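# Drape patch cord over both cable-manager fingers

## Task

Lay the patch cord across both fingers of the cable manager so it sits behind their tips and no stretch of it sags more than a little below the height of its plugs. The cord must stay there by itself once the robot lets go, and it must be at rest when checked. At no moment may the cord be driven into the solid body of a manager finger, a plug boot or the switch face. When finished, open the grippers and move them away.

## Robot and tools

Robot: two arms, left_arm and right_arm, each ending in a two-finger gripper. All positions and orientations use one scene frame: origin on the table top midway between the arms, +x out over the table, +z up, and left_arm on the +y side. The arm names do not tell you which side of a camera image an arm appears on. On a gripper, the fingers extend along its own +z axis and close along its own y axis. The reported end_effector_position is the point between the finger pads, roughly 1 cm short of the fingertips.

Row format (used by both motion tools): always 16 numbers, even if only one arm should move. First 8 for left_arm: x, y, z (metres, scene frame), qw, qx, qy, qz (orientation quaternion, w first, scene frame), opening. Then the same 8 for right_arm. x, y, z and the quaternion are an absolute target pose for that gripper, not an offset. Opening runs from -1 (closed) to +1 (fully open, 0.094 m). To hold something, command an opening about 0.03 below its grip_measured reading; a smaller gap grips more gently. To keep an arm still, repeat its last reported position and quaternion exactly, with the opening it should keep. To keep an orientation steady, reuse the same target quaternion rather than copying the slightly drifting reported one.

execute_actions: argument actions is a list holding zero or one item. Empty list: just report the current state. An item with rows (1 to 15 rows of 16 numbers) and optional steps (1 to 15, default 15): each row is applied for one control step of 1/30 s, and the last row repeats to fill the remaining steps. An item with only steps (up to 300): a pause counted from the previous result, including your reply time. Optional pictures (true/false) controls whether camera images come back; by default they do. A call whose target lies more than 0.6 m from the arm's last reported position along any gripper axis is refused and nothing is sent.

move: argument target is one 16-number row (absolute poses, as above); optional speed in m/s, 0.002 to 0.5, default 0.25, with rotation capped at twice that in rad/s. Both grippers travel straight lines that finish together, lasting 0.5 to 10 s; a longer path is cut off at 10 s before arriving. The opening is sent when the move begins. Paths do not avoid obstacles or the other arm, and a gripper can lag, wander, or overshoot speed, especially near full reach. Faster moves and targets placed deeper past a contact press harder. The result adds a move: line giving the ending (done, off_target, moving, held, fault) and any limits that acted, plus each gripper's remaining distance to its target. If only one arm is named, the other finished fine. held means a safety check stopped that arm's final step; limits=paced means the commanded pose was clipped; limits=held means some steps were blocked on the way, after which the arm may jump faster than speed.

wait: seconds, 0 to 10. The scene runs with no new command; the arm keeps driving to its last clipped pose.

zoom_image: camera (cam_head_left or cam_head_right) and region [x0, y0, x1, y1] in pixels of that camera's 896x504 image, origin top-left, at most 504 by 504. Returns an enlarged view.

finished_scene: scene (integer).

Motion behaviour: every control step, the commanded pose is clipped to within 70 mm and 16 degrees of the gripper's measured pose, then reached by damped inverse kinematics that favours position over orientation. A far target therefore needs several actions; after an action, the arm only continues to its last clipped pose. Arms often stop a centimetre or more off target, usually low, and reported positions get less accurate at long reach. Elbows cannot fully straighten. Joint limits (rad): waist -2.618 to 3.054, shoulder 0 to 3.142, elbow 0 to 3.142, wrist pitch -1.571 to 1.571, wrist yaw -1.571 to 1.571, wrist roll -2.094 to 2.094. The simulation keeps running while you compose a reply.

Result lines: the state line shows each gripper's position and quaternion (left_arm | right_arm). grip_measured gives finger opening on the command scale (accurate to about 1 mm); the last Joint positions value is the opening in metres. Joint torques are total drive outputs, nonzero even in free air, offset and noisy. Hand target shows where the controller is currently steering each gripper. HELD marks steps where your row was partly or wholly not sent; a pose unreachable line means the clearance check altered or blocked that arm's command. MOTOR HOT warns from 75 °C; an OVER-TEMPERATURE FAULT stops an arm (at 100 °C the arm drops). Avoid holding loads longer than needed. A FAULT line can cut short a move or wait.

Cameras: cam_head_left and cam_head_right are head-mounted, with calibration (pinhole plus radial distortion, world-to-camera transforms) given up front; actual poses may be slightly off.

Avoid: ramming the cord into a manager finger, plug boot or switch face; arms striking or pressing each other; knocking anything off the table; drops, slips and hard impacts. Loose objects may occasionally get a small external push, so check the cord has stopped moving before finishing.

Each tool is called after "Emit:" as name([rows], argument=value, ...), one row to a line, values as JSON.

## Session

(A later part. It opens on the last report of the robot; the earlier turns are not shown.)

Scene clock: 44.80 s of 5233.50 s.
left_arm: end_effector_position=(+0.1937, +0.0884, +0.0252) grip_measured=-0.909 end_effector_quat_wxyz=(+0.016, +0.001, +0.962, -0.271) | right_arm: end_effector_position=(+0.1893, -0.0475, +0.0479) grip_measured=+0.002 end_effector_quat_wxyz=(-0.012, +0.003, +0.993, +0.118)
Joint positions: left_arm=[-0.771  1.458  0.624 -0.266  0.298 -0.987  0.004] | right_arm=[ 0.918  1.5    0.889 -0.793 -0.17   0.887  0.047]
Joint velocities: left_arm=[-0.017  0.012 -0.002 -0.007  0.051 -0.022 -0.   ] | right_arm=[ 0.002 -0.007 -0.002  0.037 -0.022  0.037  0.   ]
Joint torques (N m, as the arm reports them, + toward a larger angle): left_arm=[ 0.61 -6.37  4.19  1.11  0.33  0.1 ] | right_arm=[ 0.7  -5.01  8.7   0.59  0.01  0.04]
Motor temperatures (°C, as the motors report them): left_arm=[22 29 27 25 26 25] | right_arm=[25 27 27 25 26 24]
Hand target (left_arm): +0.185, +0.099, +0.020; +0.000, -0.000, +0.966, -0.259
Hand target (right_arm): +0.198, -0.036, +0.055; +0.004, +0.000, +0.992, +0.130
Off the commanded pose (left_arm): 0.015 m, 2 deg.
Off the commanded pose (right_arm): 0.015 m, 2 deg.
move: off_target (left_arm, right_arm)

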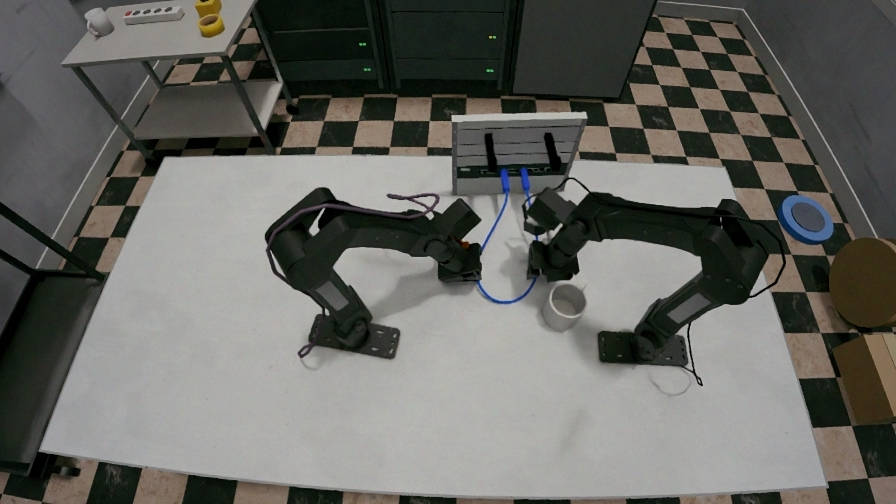

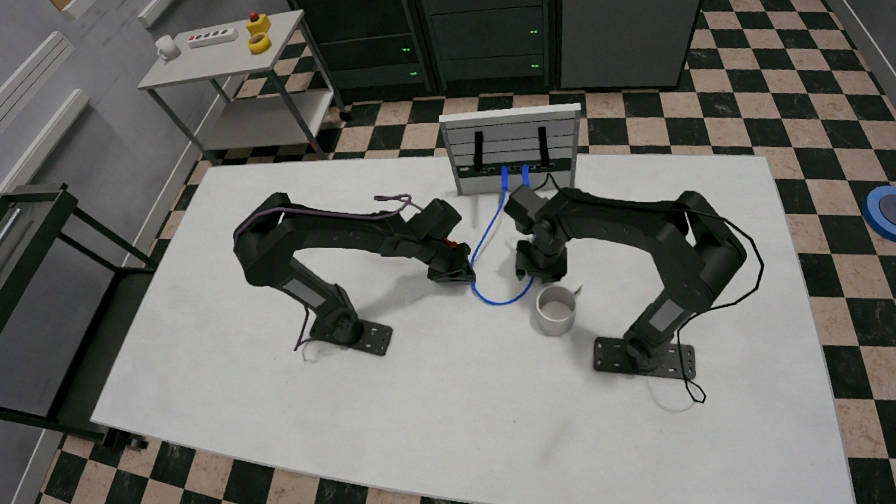

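Emit:
move(target=[0.185,0.10,0.02,0,0,0.966,-0.259,-0.95, 0.198,-0.04,0.008,0,0,0.992,0.13,0.0], speed=0.07)

Emit:
move(target=[0.185,0.10,0.02,0,0,0.966,-0.259,-0.95, 0.198,-0.04,0.008,0,0,0.992,0.13,-0.95], speed=0.07)

Emit:
zoom_image(camera="cam_head_left", region=[430, 200, 630, 340])

Scene clock: 48.30 s of 5233.50 s.
left_arm: end_effector_position=(+0.1937, +0.0883, +0.0253) grip_measured=-0.909 end_effector_quat_wxyz=(+0.016, +0.001, +0.962, -0.272) | right_arm: end_effector_position=(+0.1984, -0.0369, +0.0156) grip_measured=+0.002 end_effector_quat_wxyz=(+0.003, +0.000, +0.991, +0.135)
Joint positions: left_arm=[-0.771  1.458  0.624 -0.266  0.299 -0.987  0.004] | right_arm=[ 0.918  1.575  0.808 -0.592 -0.169  0.885  0.047]
Joint velocities: left_arm=[-0.002  0.007 -0.012  0.022  0.007 -0.037 -0.002] | right_arm=[ 0.007  0.002  0.002  0.051 -0.037 -0.022 -0.001]
Joint torques (N m, as the arm reports them, + toward a larger angle): left_arm=[ 0.62 -6.32  4.2   1.09  0.33  0.12] | right_arm=[-0.61 -4.99  4.51  0.67 -0.1  -0.07]
Motor temperatures (°C, as the motors report them): left_arm=[22 29 27 25 26 25] | right_arm=[25 27 27 25 26 24]
Hand target (left_arm): +0.185, +0.099, +0.020; -0.000, -0.000, +0.966, -0.259
Hand target (right_arm): +0.198, -0.041, +0.009; -0.000, +0.000, +0.992, +0.130
Off the commanded pose (left_arm): 0.015 m, 2 deg.
Off the commanded pose (right_arm): 0.008 m, 1 deg.
move: off_target (left_arm)

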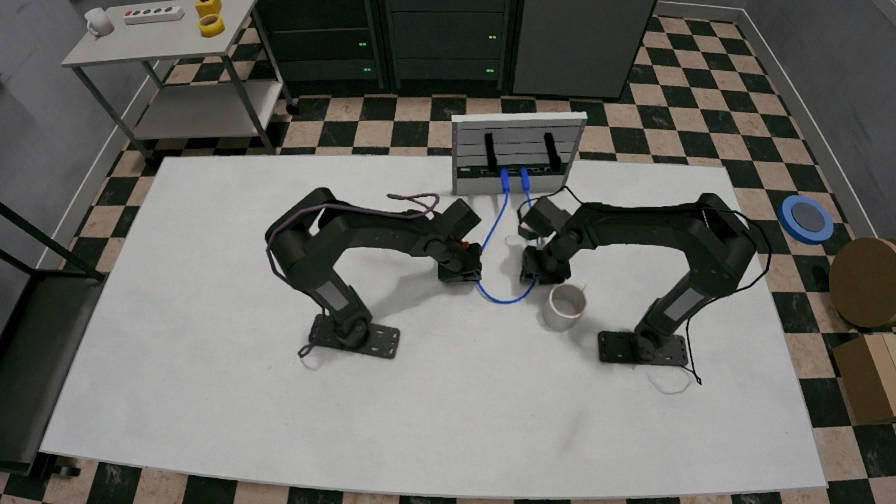

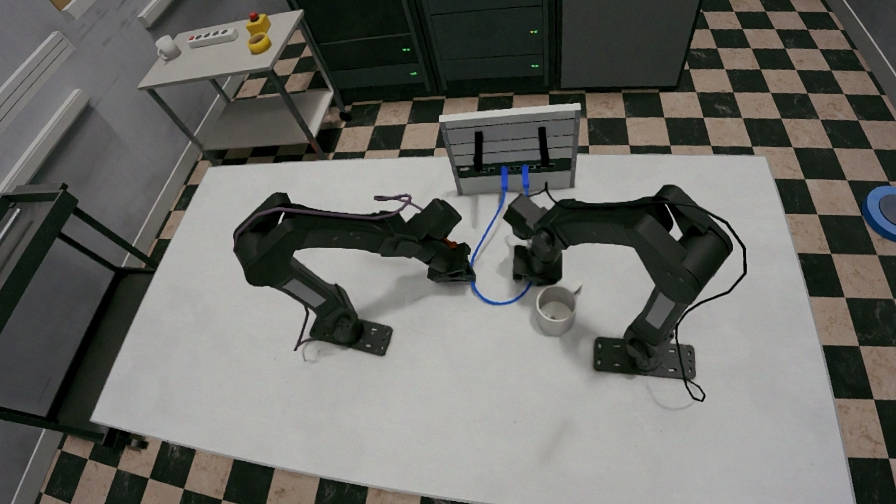

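Scene clock: 49.00 s of 5233.50 s.
left_arm: end_effector_position=(+0.1937, +0.0882, +0.0253) grip_measured=-0.909 end_effector_quat_wxyz=(+0.016, +0.001, +0.962, -0.272) | right_arm: end_effector_position=(+0.1984, -0.0369, +0.0156) grip_measured=-0.914 end_effector_quat_wxyz=(+0.003, +0.000, +0.991, +0.135)
Joint positions: left_arm=[-0.771  1.458  0.624 -0.265  0.299 -0.987  0.004] | right_arm=[ 0.918  1.575  0.808 -0.592 -0.169  0.885  0.004]
Joint velocities: left_arm=[-0.007  0.002 -0.002  0.022  0.022 -0.066 -0.   ] | right_arm=[ 0.007 -0.002 -0.017  0.007 -0.037  0.081  0.001]
Joint torques (N m, as the arm reports them, + toward a larger angle): left_arm=[ 0.59 -6.33  4.15  1.11  0.33  0.1 ] | right_arm=[-0.56 -4.87  4.59  0.68 -0.09 -0.08]
Motor temperatures (°C, as the motors report them): left_arm=[22 29 27 25 26 25] | right_arm=[25 27 27 25 26 24]
Hand target (left_arm): +0.185, +0.099, +0.020; +0.000, -0.000, +0.966, -0.259
Hand target (right_arm): +0.198, -0.040, +0.008; -0.000, -0.000, +0.992, +0.130
Off the commanded pose (left_arm): 0.016 m, 2 deg.
Off the commanded pose (right_arm): 0.008 m, 1 deg.
move: off_target (left_arm)

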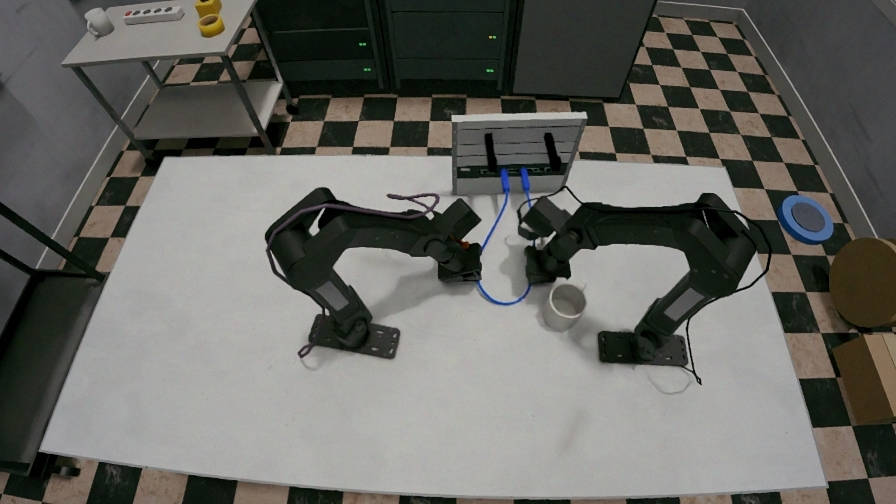

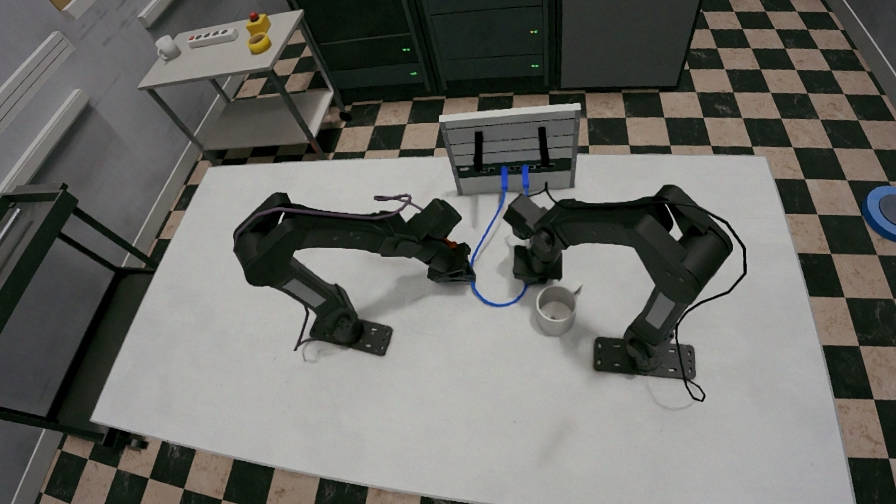

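Region (430, 200, 630, 340) of cam_head_left's 896x504 image, scaled by 2.520, with more detail than that image has; it fills the top 353 rows of this view, and the rest is white.

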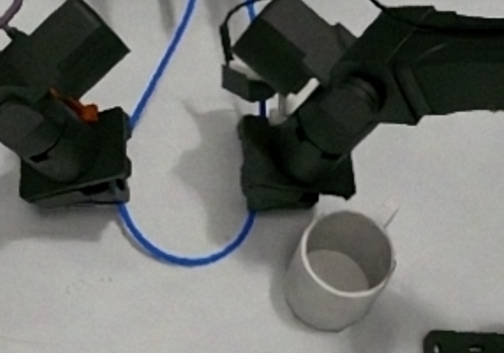

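Emit:
move(target=[0.22,0.095,0.17,-0.083,-0.374,0.902,-0.2,-0.95, 0.22,-0.07,0.17,-0.083,0.374,0.902,0.2,-0.95], speed=0.1)

Scene clock: 57.50 s of 5233.50 s.
left_arm: end_effector_position=(+0.2173, +0.0908, +0.1705) grip_measured=-0.910 end_effector_quat_wxyz=(-0.083, -0.360, +0.904, -0.213) | right_arm: end_effector_position=(+0.2164, -0.0707, +0.1518) grip_measured=-0.914 end_effector_quat_wxyz=(-0.092, +0.373, +0.906, +0.176)
Joint positions: left_arm=[-0.71   1.424  1.247 -1.032  0.293 -1.669  0.004] | right_arm=[ 0.68   1.372  1.161 -1.147 -0.341  1.447  0.004]
Joint velocities: left_arm=[-0.007  0.002 -0.032 -0.007 -0.051 -0.022  0.   ] | right_arm=[-0.002  0.012 -0.037  0.007 -0.051  0.051  0.001]
Joint torques (N m, as the arm reports them, + toward a larger angle): left_arm=[ 0.63 -4.22  7.98  0.96  0.07 -0.09] | right_arm=[-0.99 -6.76  9.1   0.42 -0.31  0.04]
Motor temperatures (°C, as the motors report them): left_arm=[22 29 28 25 26 25] | right_arm=[25 28 28 25 26 24]
Hand target (left_arm): +0.220, +0.095, +0.170; -0.083, -0.374, +0.902, -0.200
Hand target (right_arm): +0.220, -0.069, +0.169; -0.084, +0.374, +0.902, +0.199
Off the commanded pose (left_arm): 0.005 m, 2 deg.
Off the commanded pose (right_arm): 0.019 m, 3 deg.
After step 110, 0.37 s passed at rest.
move: off_target (right_arm)

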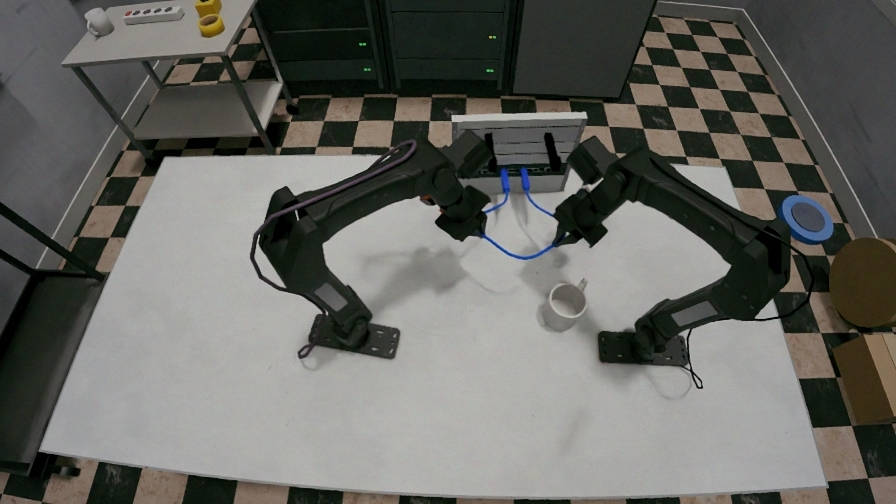

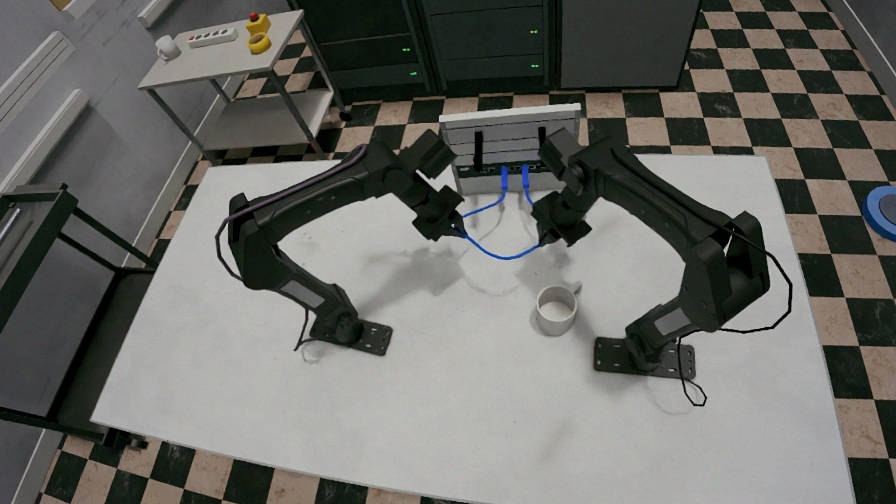

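Emit:
move(target=[0.255,0.10,0.29,-0.132,-0.594,0.774,-0.171,-0.95, 0.255,-0.078,0.305,-0.132,0.594,0.774,0.171,-0.95], speed=0.1)

Emit:
zoom_image(camera="cam_head_left", region=[410, 90, 630, 250])

Emit:
zoom_image(camera="cam_head_right", region=[400, 90, 620, 250])

Scene clock: 61.87 s of 5233.50 s.
left_arm: end_effector_position=(+0.2850, +0.0830, +0.2651) grip_measured=-0.910 end_effector_quat_wxyz=(-0.101, -0.581, +0.783, -0.196) | right_arm: end_effector_position=(+0.2879, -0.0730, +0.2677) grip_measured=-0.915 end_effector_quat_wxyz=(-0.079, +0.600, +0.768, +0.209)
Joint positions: left_arm=[-0.595  1.702  1.92  -1.43   0.27  -2.067  0.004] | right_arm=[ 0.565  1.558  1.778 -1.451 -0.303  1.893  0.004]
Joint velocities: left_arm=[-0.002 -0.002  0.002 -0.037 -0.051  0.007  0.   ] | right_arm=[-0.012 -0.007 -0.002  0.037  0.007 -0.037 -0.001]
Joint torques (N m, as the arm reports them, + toward a larger angle): left_arm=[  0.23 -11.19   9.99  -0.25   0.78  -0.2 ] | right_arm=[ -0.37 -10.03  11.91  -0.26  -1.03   0.15]
Motor temperatures (°C, as the motors report them): left_arm=[22 29 29 25 26 25] | right_arm=[25 29 29 25 26 24]
Hand target (left_arm): +0.257, +0.098, +0.289; -0.132, -0.588, +0.777, -0.184
Hand target (right_arm): +0.257, -0.077, +0.302; -0.110, +0.596, +0.762, +0.229
Off the commanded pose (left_arm): 0.043 m, 5 deg.
Off the commanded pose (right_arm): 0.050 m, 8 deg.
joint sent to its limit (left arm) — the command would take joint 4 (wrist pitch) past its lower limit and joint 6 (wrist roll) past its lower limit, so those joints were sent only as far as their limits.
joint sent to its limit (right arm) — the command would take joint 4 (wrist pitch) past its lower limit, so that joint was sent only as far as its limit.
move: off_target (left_arm, right_arm)

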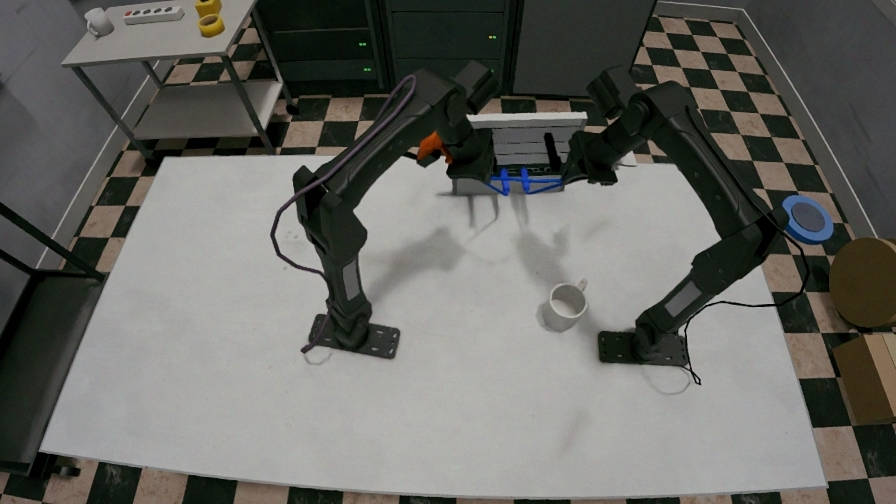

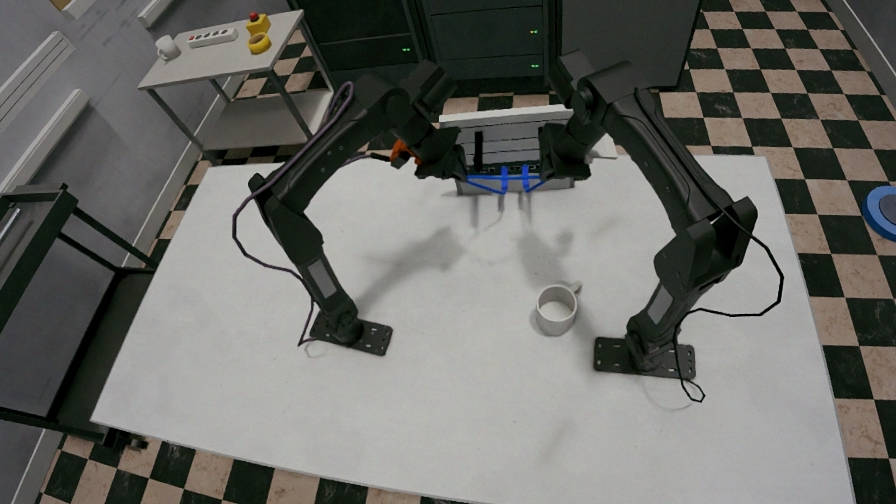

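Region (410, 90, 630, 250) of cam_head_left's 896x504 image, scaled by 2.291, with more detail than that image has; it fills the top 367 rows of this view, and the rest is white.

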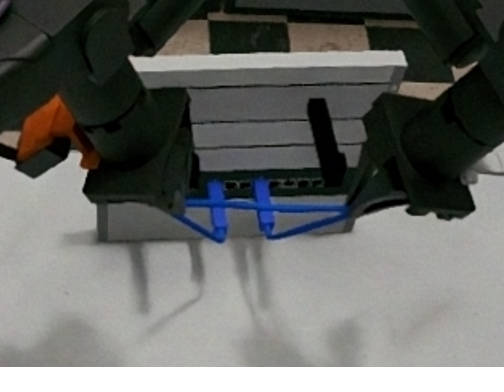

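Region (400, 90, 620, 250) of cam_head_right's 896x504 image, scaled by 2.291, with more detail than that image has; it fills the top 367 rows of this view, and the rest is white.

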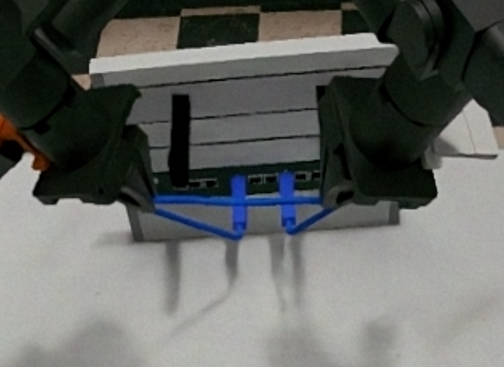

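Emit:
move(target=[0.28,0.092,0.275,0.112,-0.509,0.8055,-0.283,-0.95, 0.28,-0.095,0.28,0.112,0.509,0.8055,0.283,-0.95], speed=0.05)

Emit:
zoom_image(camera="cam_head_left", region=[410, 90, 630, 250])

Emit:
zoom_image(camera="cam_head_right", region=[400, 90, 620, 250])

Scene clock: 73.17 s of 5233.50 s.
left_arm: end_effector_position=(+0.2846, +0.0835, +0.2580) grip_measured=-0.910 end_effector_quat_wxyz=(+0.096, -0.517, +0.808, -0.265) | right_arm: end_effector_position=(+0.2866, -0.0892, +0.2572) grip_measured=-0.915 end_effector_quat_wxyz=(+0.090, +0.520, +0.810, +0.254)
Joint positions: left_arm=[-0.8    1.497  1.604 -1.126 -0.156 -2.04   0.004] | right_arm=[ 0.683  1.316  1.464 -1.172 -0.014  1.777  0.004]
Joint velocities: left_arm=[ 0.002 -0.007  0.027 -0.022 -0.037 -0.037  0.001] | right_arm=[-0.002  0.002  0.002  0.037  0.007 -0.022 -0.   ]
Joint torques (N m, as the arm reports them, + toward a larger angle): left_arm=[-0.94 -9.97  6.51  1.45 -0.43  0.14] | right_arm=[ 0.89 -8.71  7.26  1.01  0.24 -0.08]
Motor temperatures (°C, as the motors report them): left_arm=[22 32 30 25 26 25] | right_arm=[25 32 31 25 26 24]
Hand target (left_arm): +0.280, +0.092, +0.274; +0.111, -0.509, +0.806, -0.281
Hand target (right_arm): +0.280, -0.095, +0.279; +0.112, +0.510, +0.804, +0.283
Off the commanded pose (left_arm): 0.020 m, 3 deg.
Off the commanded pose (right_arm): 0.024 m, 4 deg.
After step 90, 3.17 s passed at rest.
move: off_target (left_arm, right_arm)

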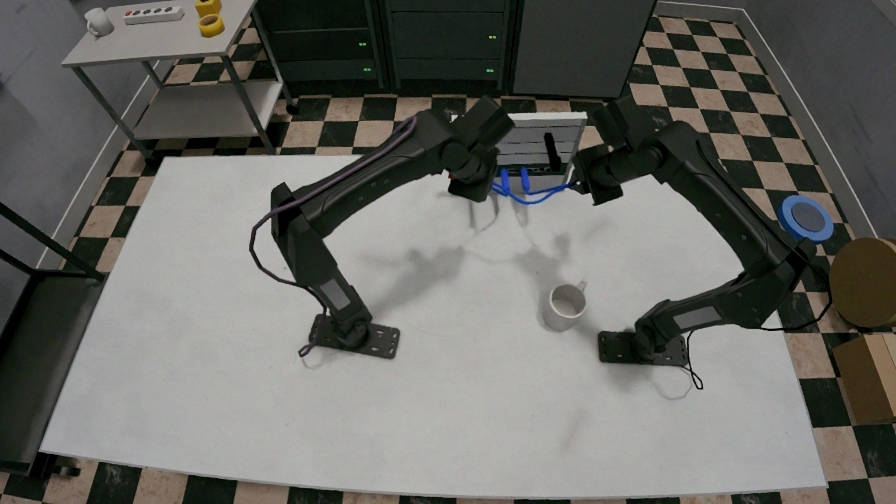

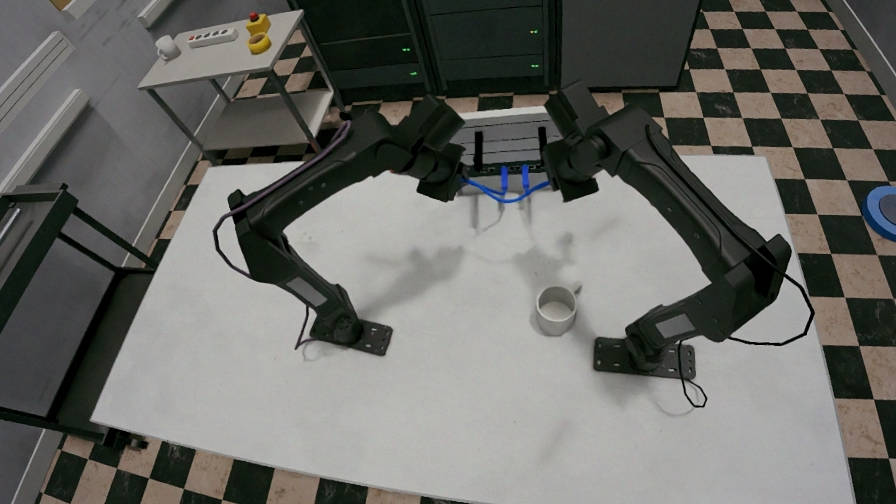

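Region (410, 90, 630, 250) of cam_head_left's 896x504 image, scaled by 2.291, with more detail than that image has; it fills the top 367 rows of this view, and the rest is white.

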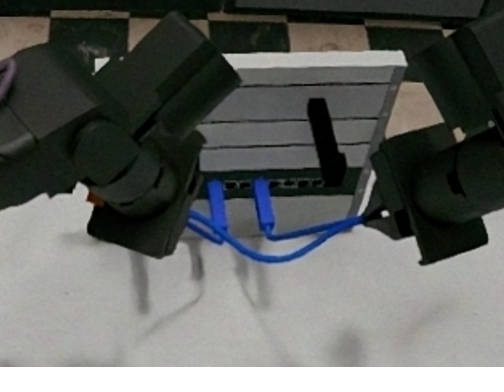

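Region (400, 90, 620, 250) of cam_head_right's 896x504 image, scaled by 2.291, with more detail than that image has; it fills the top 367 rows of this view, and the rest is white.

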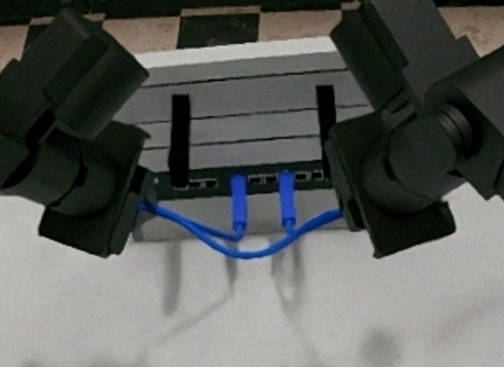

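Emit:
move(target=[0.21,0.085,0.06,-0.067,-0.25,0.933,-0.25,-0.95, 0.21,-0.075,0.06,-0.067,0.25,0.933,0.25,-0.95], speed=0.15)

Emit:
zoom_image(camera="cam_head_left", region=[410, 170, 630, 330])

Scene clock: 81.73 s of 5233.50 s.
left_arm: end_effector_position=(+0.2103, +0.0824, +0.0670) grip_measured=-0.910 end_effector_quat_wxyz=(-0.062, -0.250, +0.931, -0.259) | right_arm: end_effector_position=(+0.2068, -0.0754, +0.0630) grip_measured=-0.915 end_effector_quat_wxyz=(-0.065, +0.250, +0.934, +0.245)
Joint positions: left_arm=[-0.728  1.445  0.81  -0.498  0.323 -1.472  0.004] | right_arm=[ 0.637  1.306  0.71  -0.672 -0.42   1.174  0.004]
Joint velocities: left_arm=[ 0.002 -0.002  0.002  0.022  0.007 -0.007 -0.   ] | right_arm=[-0.007  0.002 -0.027  0.022 -0.051 -0.125  0.   ]
Joint torques (N m, as the arm reports them, + toward a larger angle): left_arm=[ 0.74 -4.27  5.47  1.49  0.29  0.12] | right_arm=[-1.01 -3.47  5.44  0.83 -0.39 -0.11]
Motor temperatures (°C, as the motors report them): left_arm=[22 33 29 26 26 25] | right_arm=[25 32 30 26 26 24]
Hand target (left_arm): +0.210, +0.086, +0.060; -0.067, -0.250, +0.933, -0.252
Hand target (right_arm): +0.208, -0.075, +0.060; -0.067, +0.249, +0.933, +0.249
Off the commanded pose (left_arm): 0.008 m, 1 deg.
Off the commanded pose (right_arm): 0.004 m, 1 deg.
After step 90, 2.77 s passed at rest.
move: done

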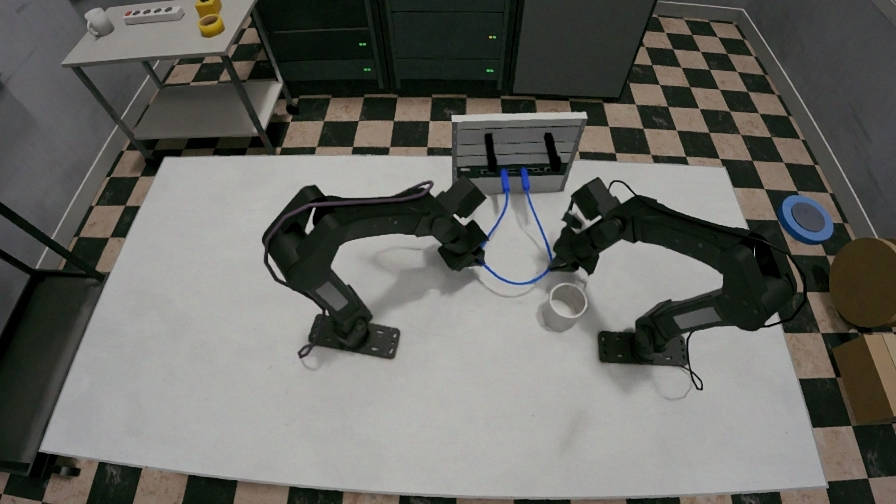

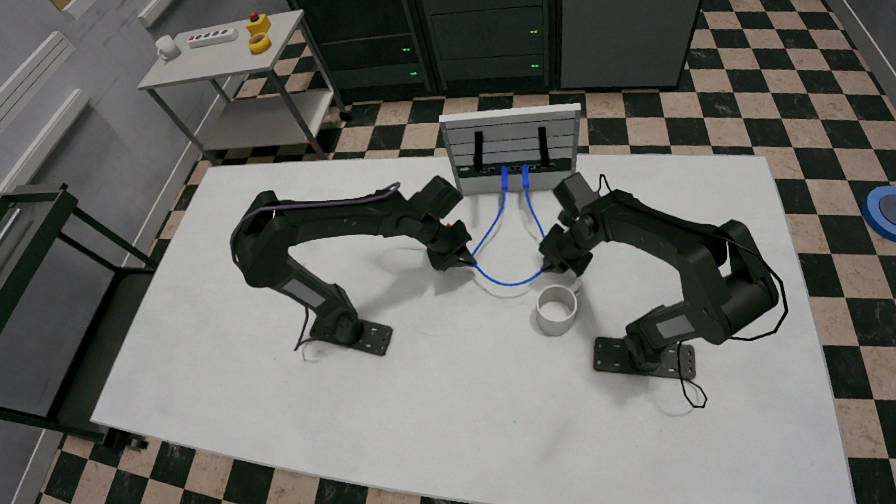

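Region (410, 170, 630, 330) of cam_head_left's 896x504 image, scaled by 2.291, with more detail than that image has; it fills the top 367 rows of this view, and the rest is white.

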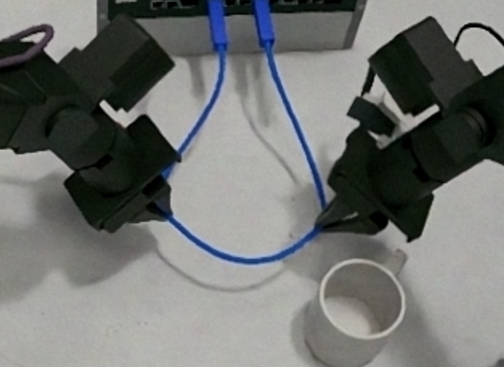

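Emit:
move(target=[0.21,0.085,0.06,-0.067,-0.25,0.933,-0.25,-0.5, 0.21,-0.075,0.06,-0.067,0.25,0.933,0.25,-0.95], speed=0.05)

Emit:
move(target=[0.19,0.06,0.045,-0.10,-0.37,0.893,-0.24,-0.5, 0.21,-0.075,0.06,-0.067,0.25,0.933,0.25,-0.95], speed=0.05)

Emit:
zoom_image(camera="cam_head_left", region=[410, 170, 630, 330])

Emit:
zoom_image(camera="cam_head_right", region=[400, 170, 620, 330])

Scene clock: 84.90 s of 5233.50 s.
left_arm: end_effector_position=(+0.2103, +0.0821, +0.0672) grip_measured=-0.502 end_effector_quat_wxyz=(-0.061, -0.249, +0.931, -0.259) | right_arm: end_effector_position=(+0.2075, -0.0757, +0.0632) grip_measured=-0.915 end_effector_quat_wxyz=(-0.065, +0.250, +0.934, +0.246)
Joint positions: left_arm=[-0.728  1.445  0.81  -0.497  0.323 -1.471  0.023] | right_arm=[ 0.633  1.306  0.71  -0.671 -0.423  1.171  0.004]
Joint velocities: left_arm=[ 0.002  0.017 -0.007  0.022  0.051  0.022  0.   ] | right_arm=[ 0.012  0.012 -0.007 -0.007  0.037  0.007 -0.001]
Joint torques (N m, as the arm reports them, + toward a larger angle): left_arm=[ 0.65 -3.8   5.9   1.43  0.25  0.12] | right_arm=[-1.04 -3.16  5.79  0.86 -0.37 -0.09]
Motor temperatures (°C, as the motors report them): left_arm=[22 32 29 26 26 25] | right_arm=[25 31 29 26 26 24]
Hand target (left_arm): +0.210, +0.085, +0.060; -0.067, -0.250, +0.933, -0.250
Hand target (right_arm): +0.210, -0.075, +0.060; -0.067, +0.250, +0.933, +0.250
Off the commanded pose (left_arm): 0.008 m, 1 deg.
Off the commanded pose (right_arm): 0.004 m, 1 deg.
move: done

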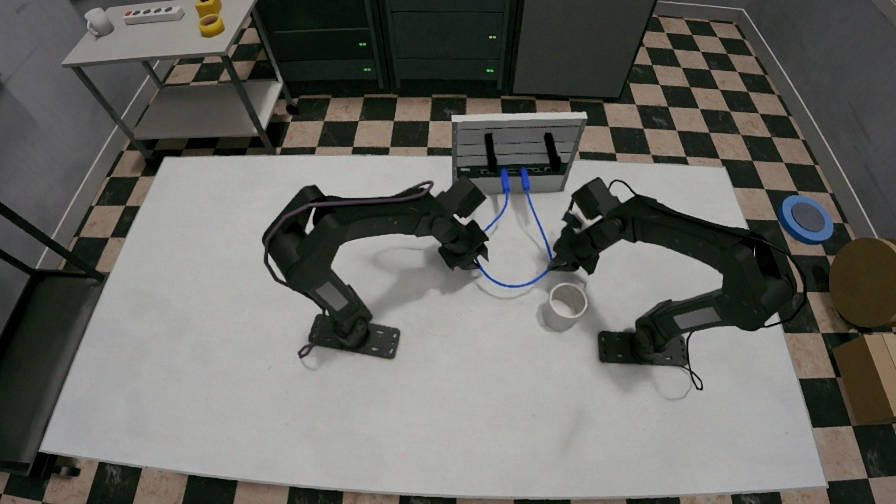

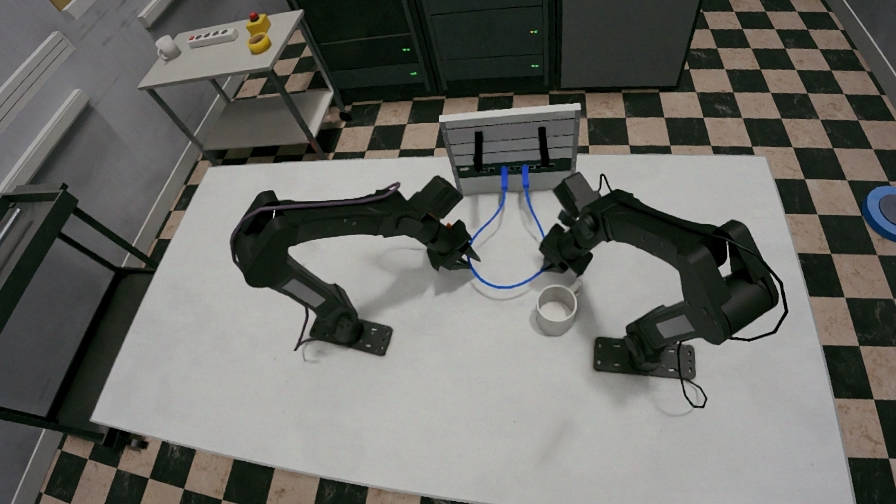

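Scene clock: 87.87 s of 5233.50 s.
left_arm: end_effector_position=(+0.1942, +0.0556, +0.0571) grip_measured=-0.502 end_effector_quat_wxyz=(-0.101, -0.363, +0.890, -0.257) | right_arm: end_effector_position=(+0.2074, -0.0756, +0.0633) grip_measured=-0.915 end_effector_quat_wxyz=(-0.065, +0.250, +0.934, +0.246)
Joint positions: left_arm=[-0.83   1.496  0.798 -0.39   0.295 -1.825  0.023] | right_arm=[ 0.633  1.306  0.71  -0.671 -0.423  1.17   0.004]
Joint velocities: left_arm=[ 0.002 -0.012 -0.007 -0.022 -0.037 -0.037 -0.   ] | right_arm=[-0.007 -0.002 -0.007 -0.022  0.007  0.022 -0.   ]
Joint torques (N m, as the arm reports them, + toward a larger angle): left_arm=[-0.69 -4.36  4.89  1.56  0.01 -0.09] | right_arm=[-1.04 -3.18  5.78  0.86 -0.39 -0.09]
Motor temperatures (°C, as the motors report them): left_arm=[22 32 29 26 26 25] | right_arm=[25 30 29 26 26 24]
Hand target (left_arm): +0.190, +0.061, +0.045; -0.101, -0.370, +0.892, -0.240
Hand target (right_arm): +0.210, -0.075, +0.060; -0.067, +0.250, +0.933, +0.250
Off the commanded pose (left_arm): 0.014 m, 2 deg.
Off the commanded pose (right_arm): 0.004 m, 1 deg.
move: off_target (left_arm)

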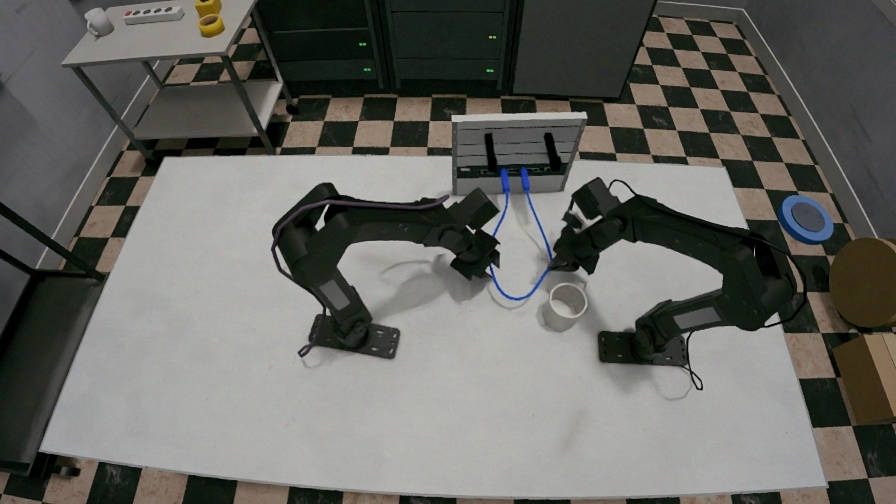

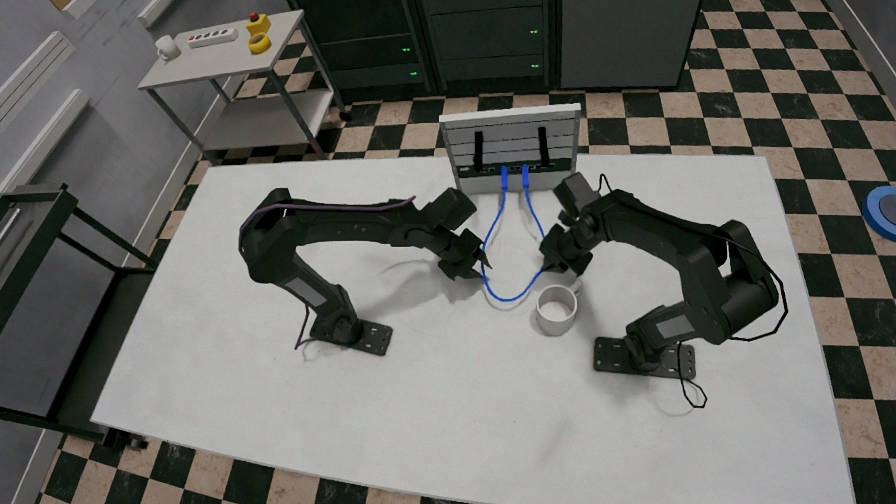

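Region (410, 170, 630, 330) of cam_head_left's 896x504 image, scaled by 2.291, with more detail than that image has; it fills the top 367 rows of this view, and the rest is white.

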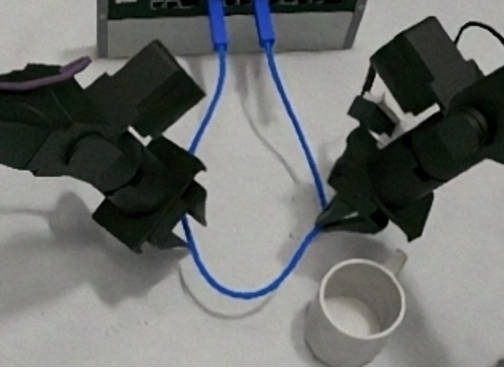

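Region (400, 170, 620, 330) of cam_head_right's 896x504 image, scaled by 2.291, with more detail than that image has; it fills the top 367 rows of this view, and the rest is white.

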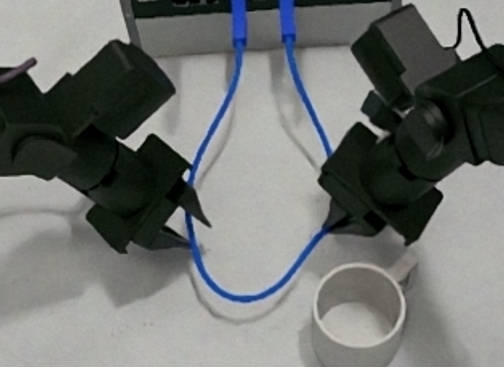

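Emit:
move(target=[0.16,0.055,0.04,-0.034,-0.126,0.957,-0.257,-0.4, 0.21,-0.075,0.06,-0.067,0.25,0.933,0.25,-0.95], speed=0.05)

Emit:
zoom_image(camera="cam_head_right", region=[400, 170, 620, 330])

Scene clock: 94.50 s of 5233.50 s.
left_arm: end_effector_position=(+0.1634, +0.0513, +0.0411) grip_measured=-0.402 end_effector_quat_wxyz=(-0.041, -0.136, +0.955, -0.260) | right_arm: end_effector_position=(+0.2074, -0.0756, +0.0633) grip_measured=-0.915 end_effector_quat_wxyz=(-0.065, +0.250, +0.934, +0.246)
Joint positions: left_arm=[-0.942  1.496  0.739 -0.335  0.244 -1.432  0.028] | right_arm=[ 0.633  1.306  0.71  -0.671 -0.423  1.17   0.004]
Joint velocities: left_arm=[-0.012 -0.002 -0.017  0.022 -0.066 -0.007  0.001] | right_arm=[-0.002 -0.012  0.002 -0.037  0.022 -0.081  0.001]
Joint torques (N m, as the arm reports them, + toward a larger angle): left_arm=[-0.82 -6.98  4.77  1.46 -0.02  0.15] | right_arm=[-1.01 -3.18  5.8   0.84 -0.38 -0.08]
Motor temperatures (°C, as the motors report them): left_arm=[22 31 29 26 26 25] | right_arm=[25 29 28 26 26 24]
Hand target (left_arm): +0.160, +0.055, +0.040; -0.035, -0.126, +0.958, -0.257
Hand target (right_arm): +0.210, -0.075, +0.060; -0.067, +0.250, +0.933, +0.250
Off the commanded pose (left_arm): 0.005 m, 1 deg.
Off the commanded pose (right_arm): 0.004 m, 1 deg.
move: done

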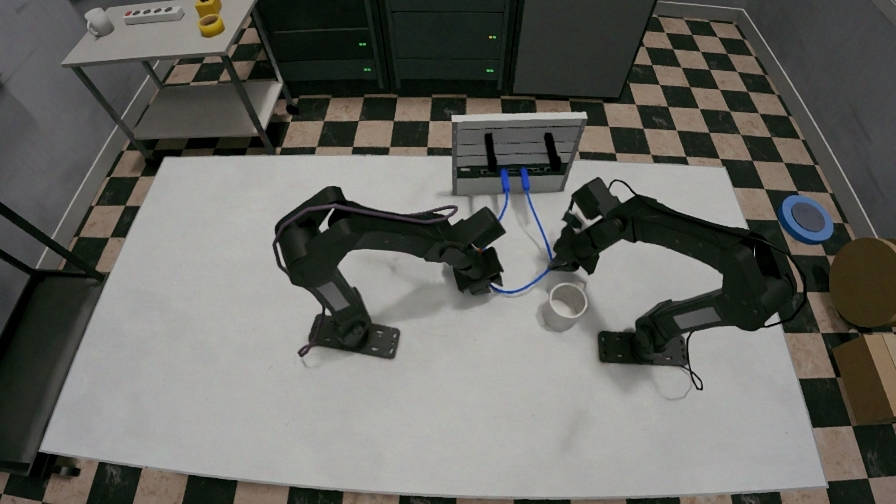

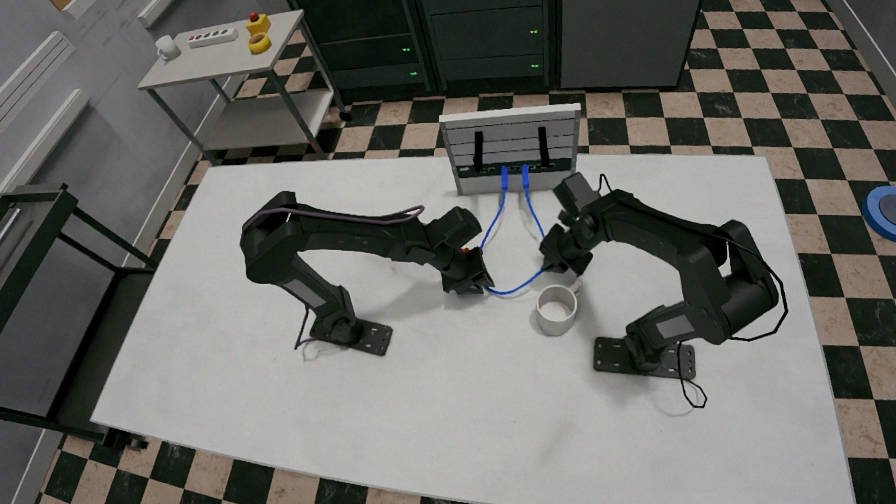

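Region (400, 170, 620, 330) of cam_head_right's 896x504 image, scaled by 2.291, with more detail than that image has; it fills the top 367 rows of this view, and the rest is white.

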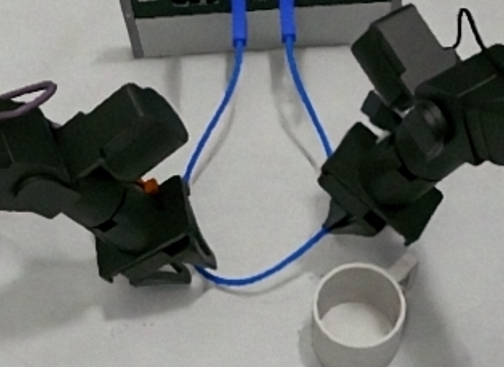

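Closing the left gripper at this new point.

Emit:
move(target=[0.16,0.055,0.04,-0.034,-0.126,0.957,-0.257,-0.95, 0.21,-0.075,0.06,-0.067,0.25,0.933,0.25,-0.95], speed=0.05)

Scene clock: 95.67 s of 5233.50 s.
left_arm: end_effector_position=(+0.1639, +0.0507, +0.0415) grip_measured=-0.948 end_effector_quat_wxyz=(-0.040, -0.135, +0.955, -0.261) | right_arm: end_effector_position=(+0.2074, -0.0756, +0.0633) grip_measured=-0.915 end_effector_quat_wxyz=(-0.065, +0.250, +0.934, +0.246)
Joint positions: left_arm=[-0.942  1.496  0.739 -0.332  0.243 -1.43   0.002] | right_arm=[ 0.633  1.306  0.71  -0.671 -0.423  1.17   0.004]
Joint velocities: left_arm=[ 0.002 -0.012 -0.012 -0.022 -0.022 -0.066  0.   ] | right_arm=[-0.002  0.002  0.012  0.022  0.037  0.022  0.   ]
Joint torques (N m, as the arm reports them, + toward a larger angle): left_arm=[-0.95 -6.94  4.81  1.5  -0.02  0.13] | right_arm=[-1.07 -3.19  5.79  0.84 -0.38 -0.09]
Motor temperatures (°C, as the motors report them): left_arm=[22 31 29 26 26 25] | right_arm=[25 29 28 26 26 24]
Hand target (left_arm): +0.160, +0.055, +0.040; -0.034, -0.126, +0.957, -0.257
Hand target (right_arm): +0.210, -0.075, +0.060; -0.067, +0.250, +0.933, +0.250
Off the commanded pose (left_arm): 0.006 m, 1 deg.
Off the commanded pose (right_arm): 0.004 m, 1 deg.
move: done

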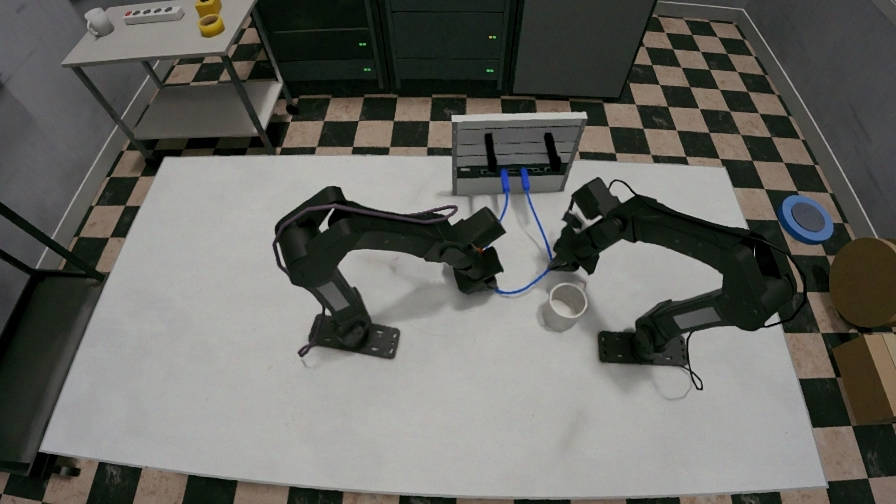

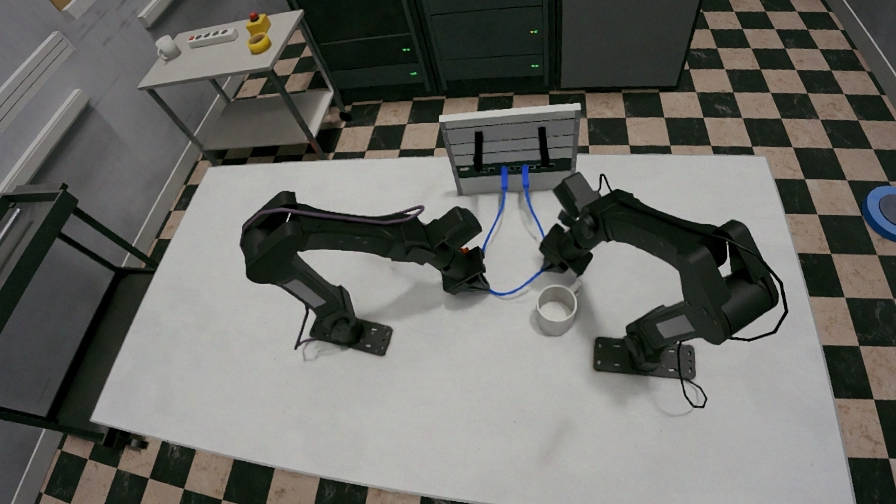

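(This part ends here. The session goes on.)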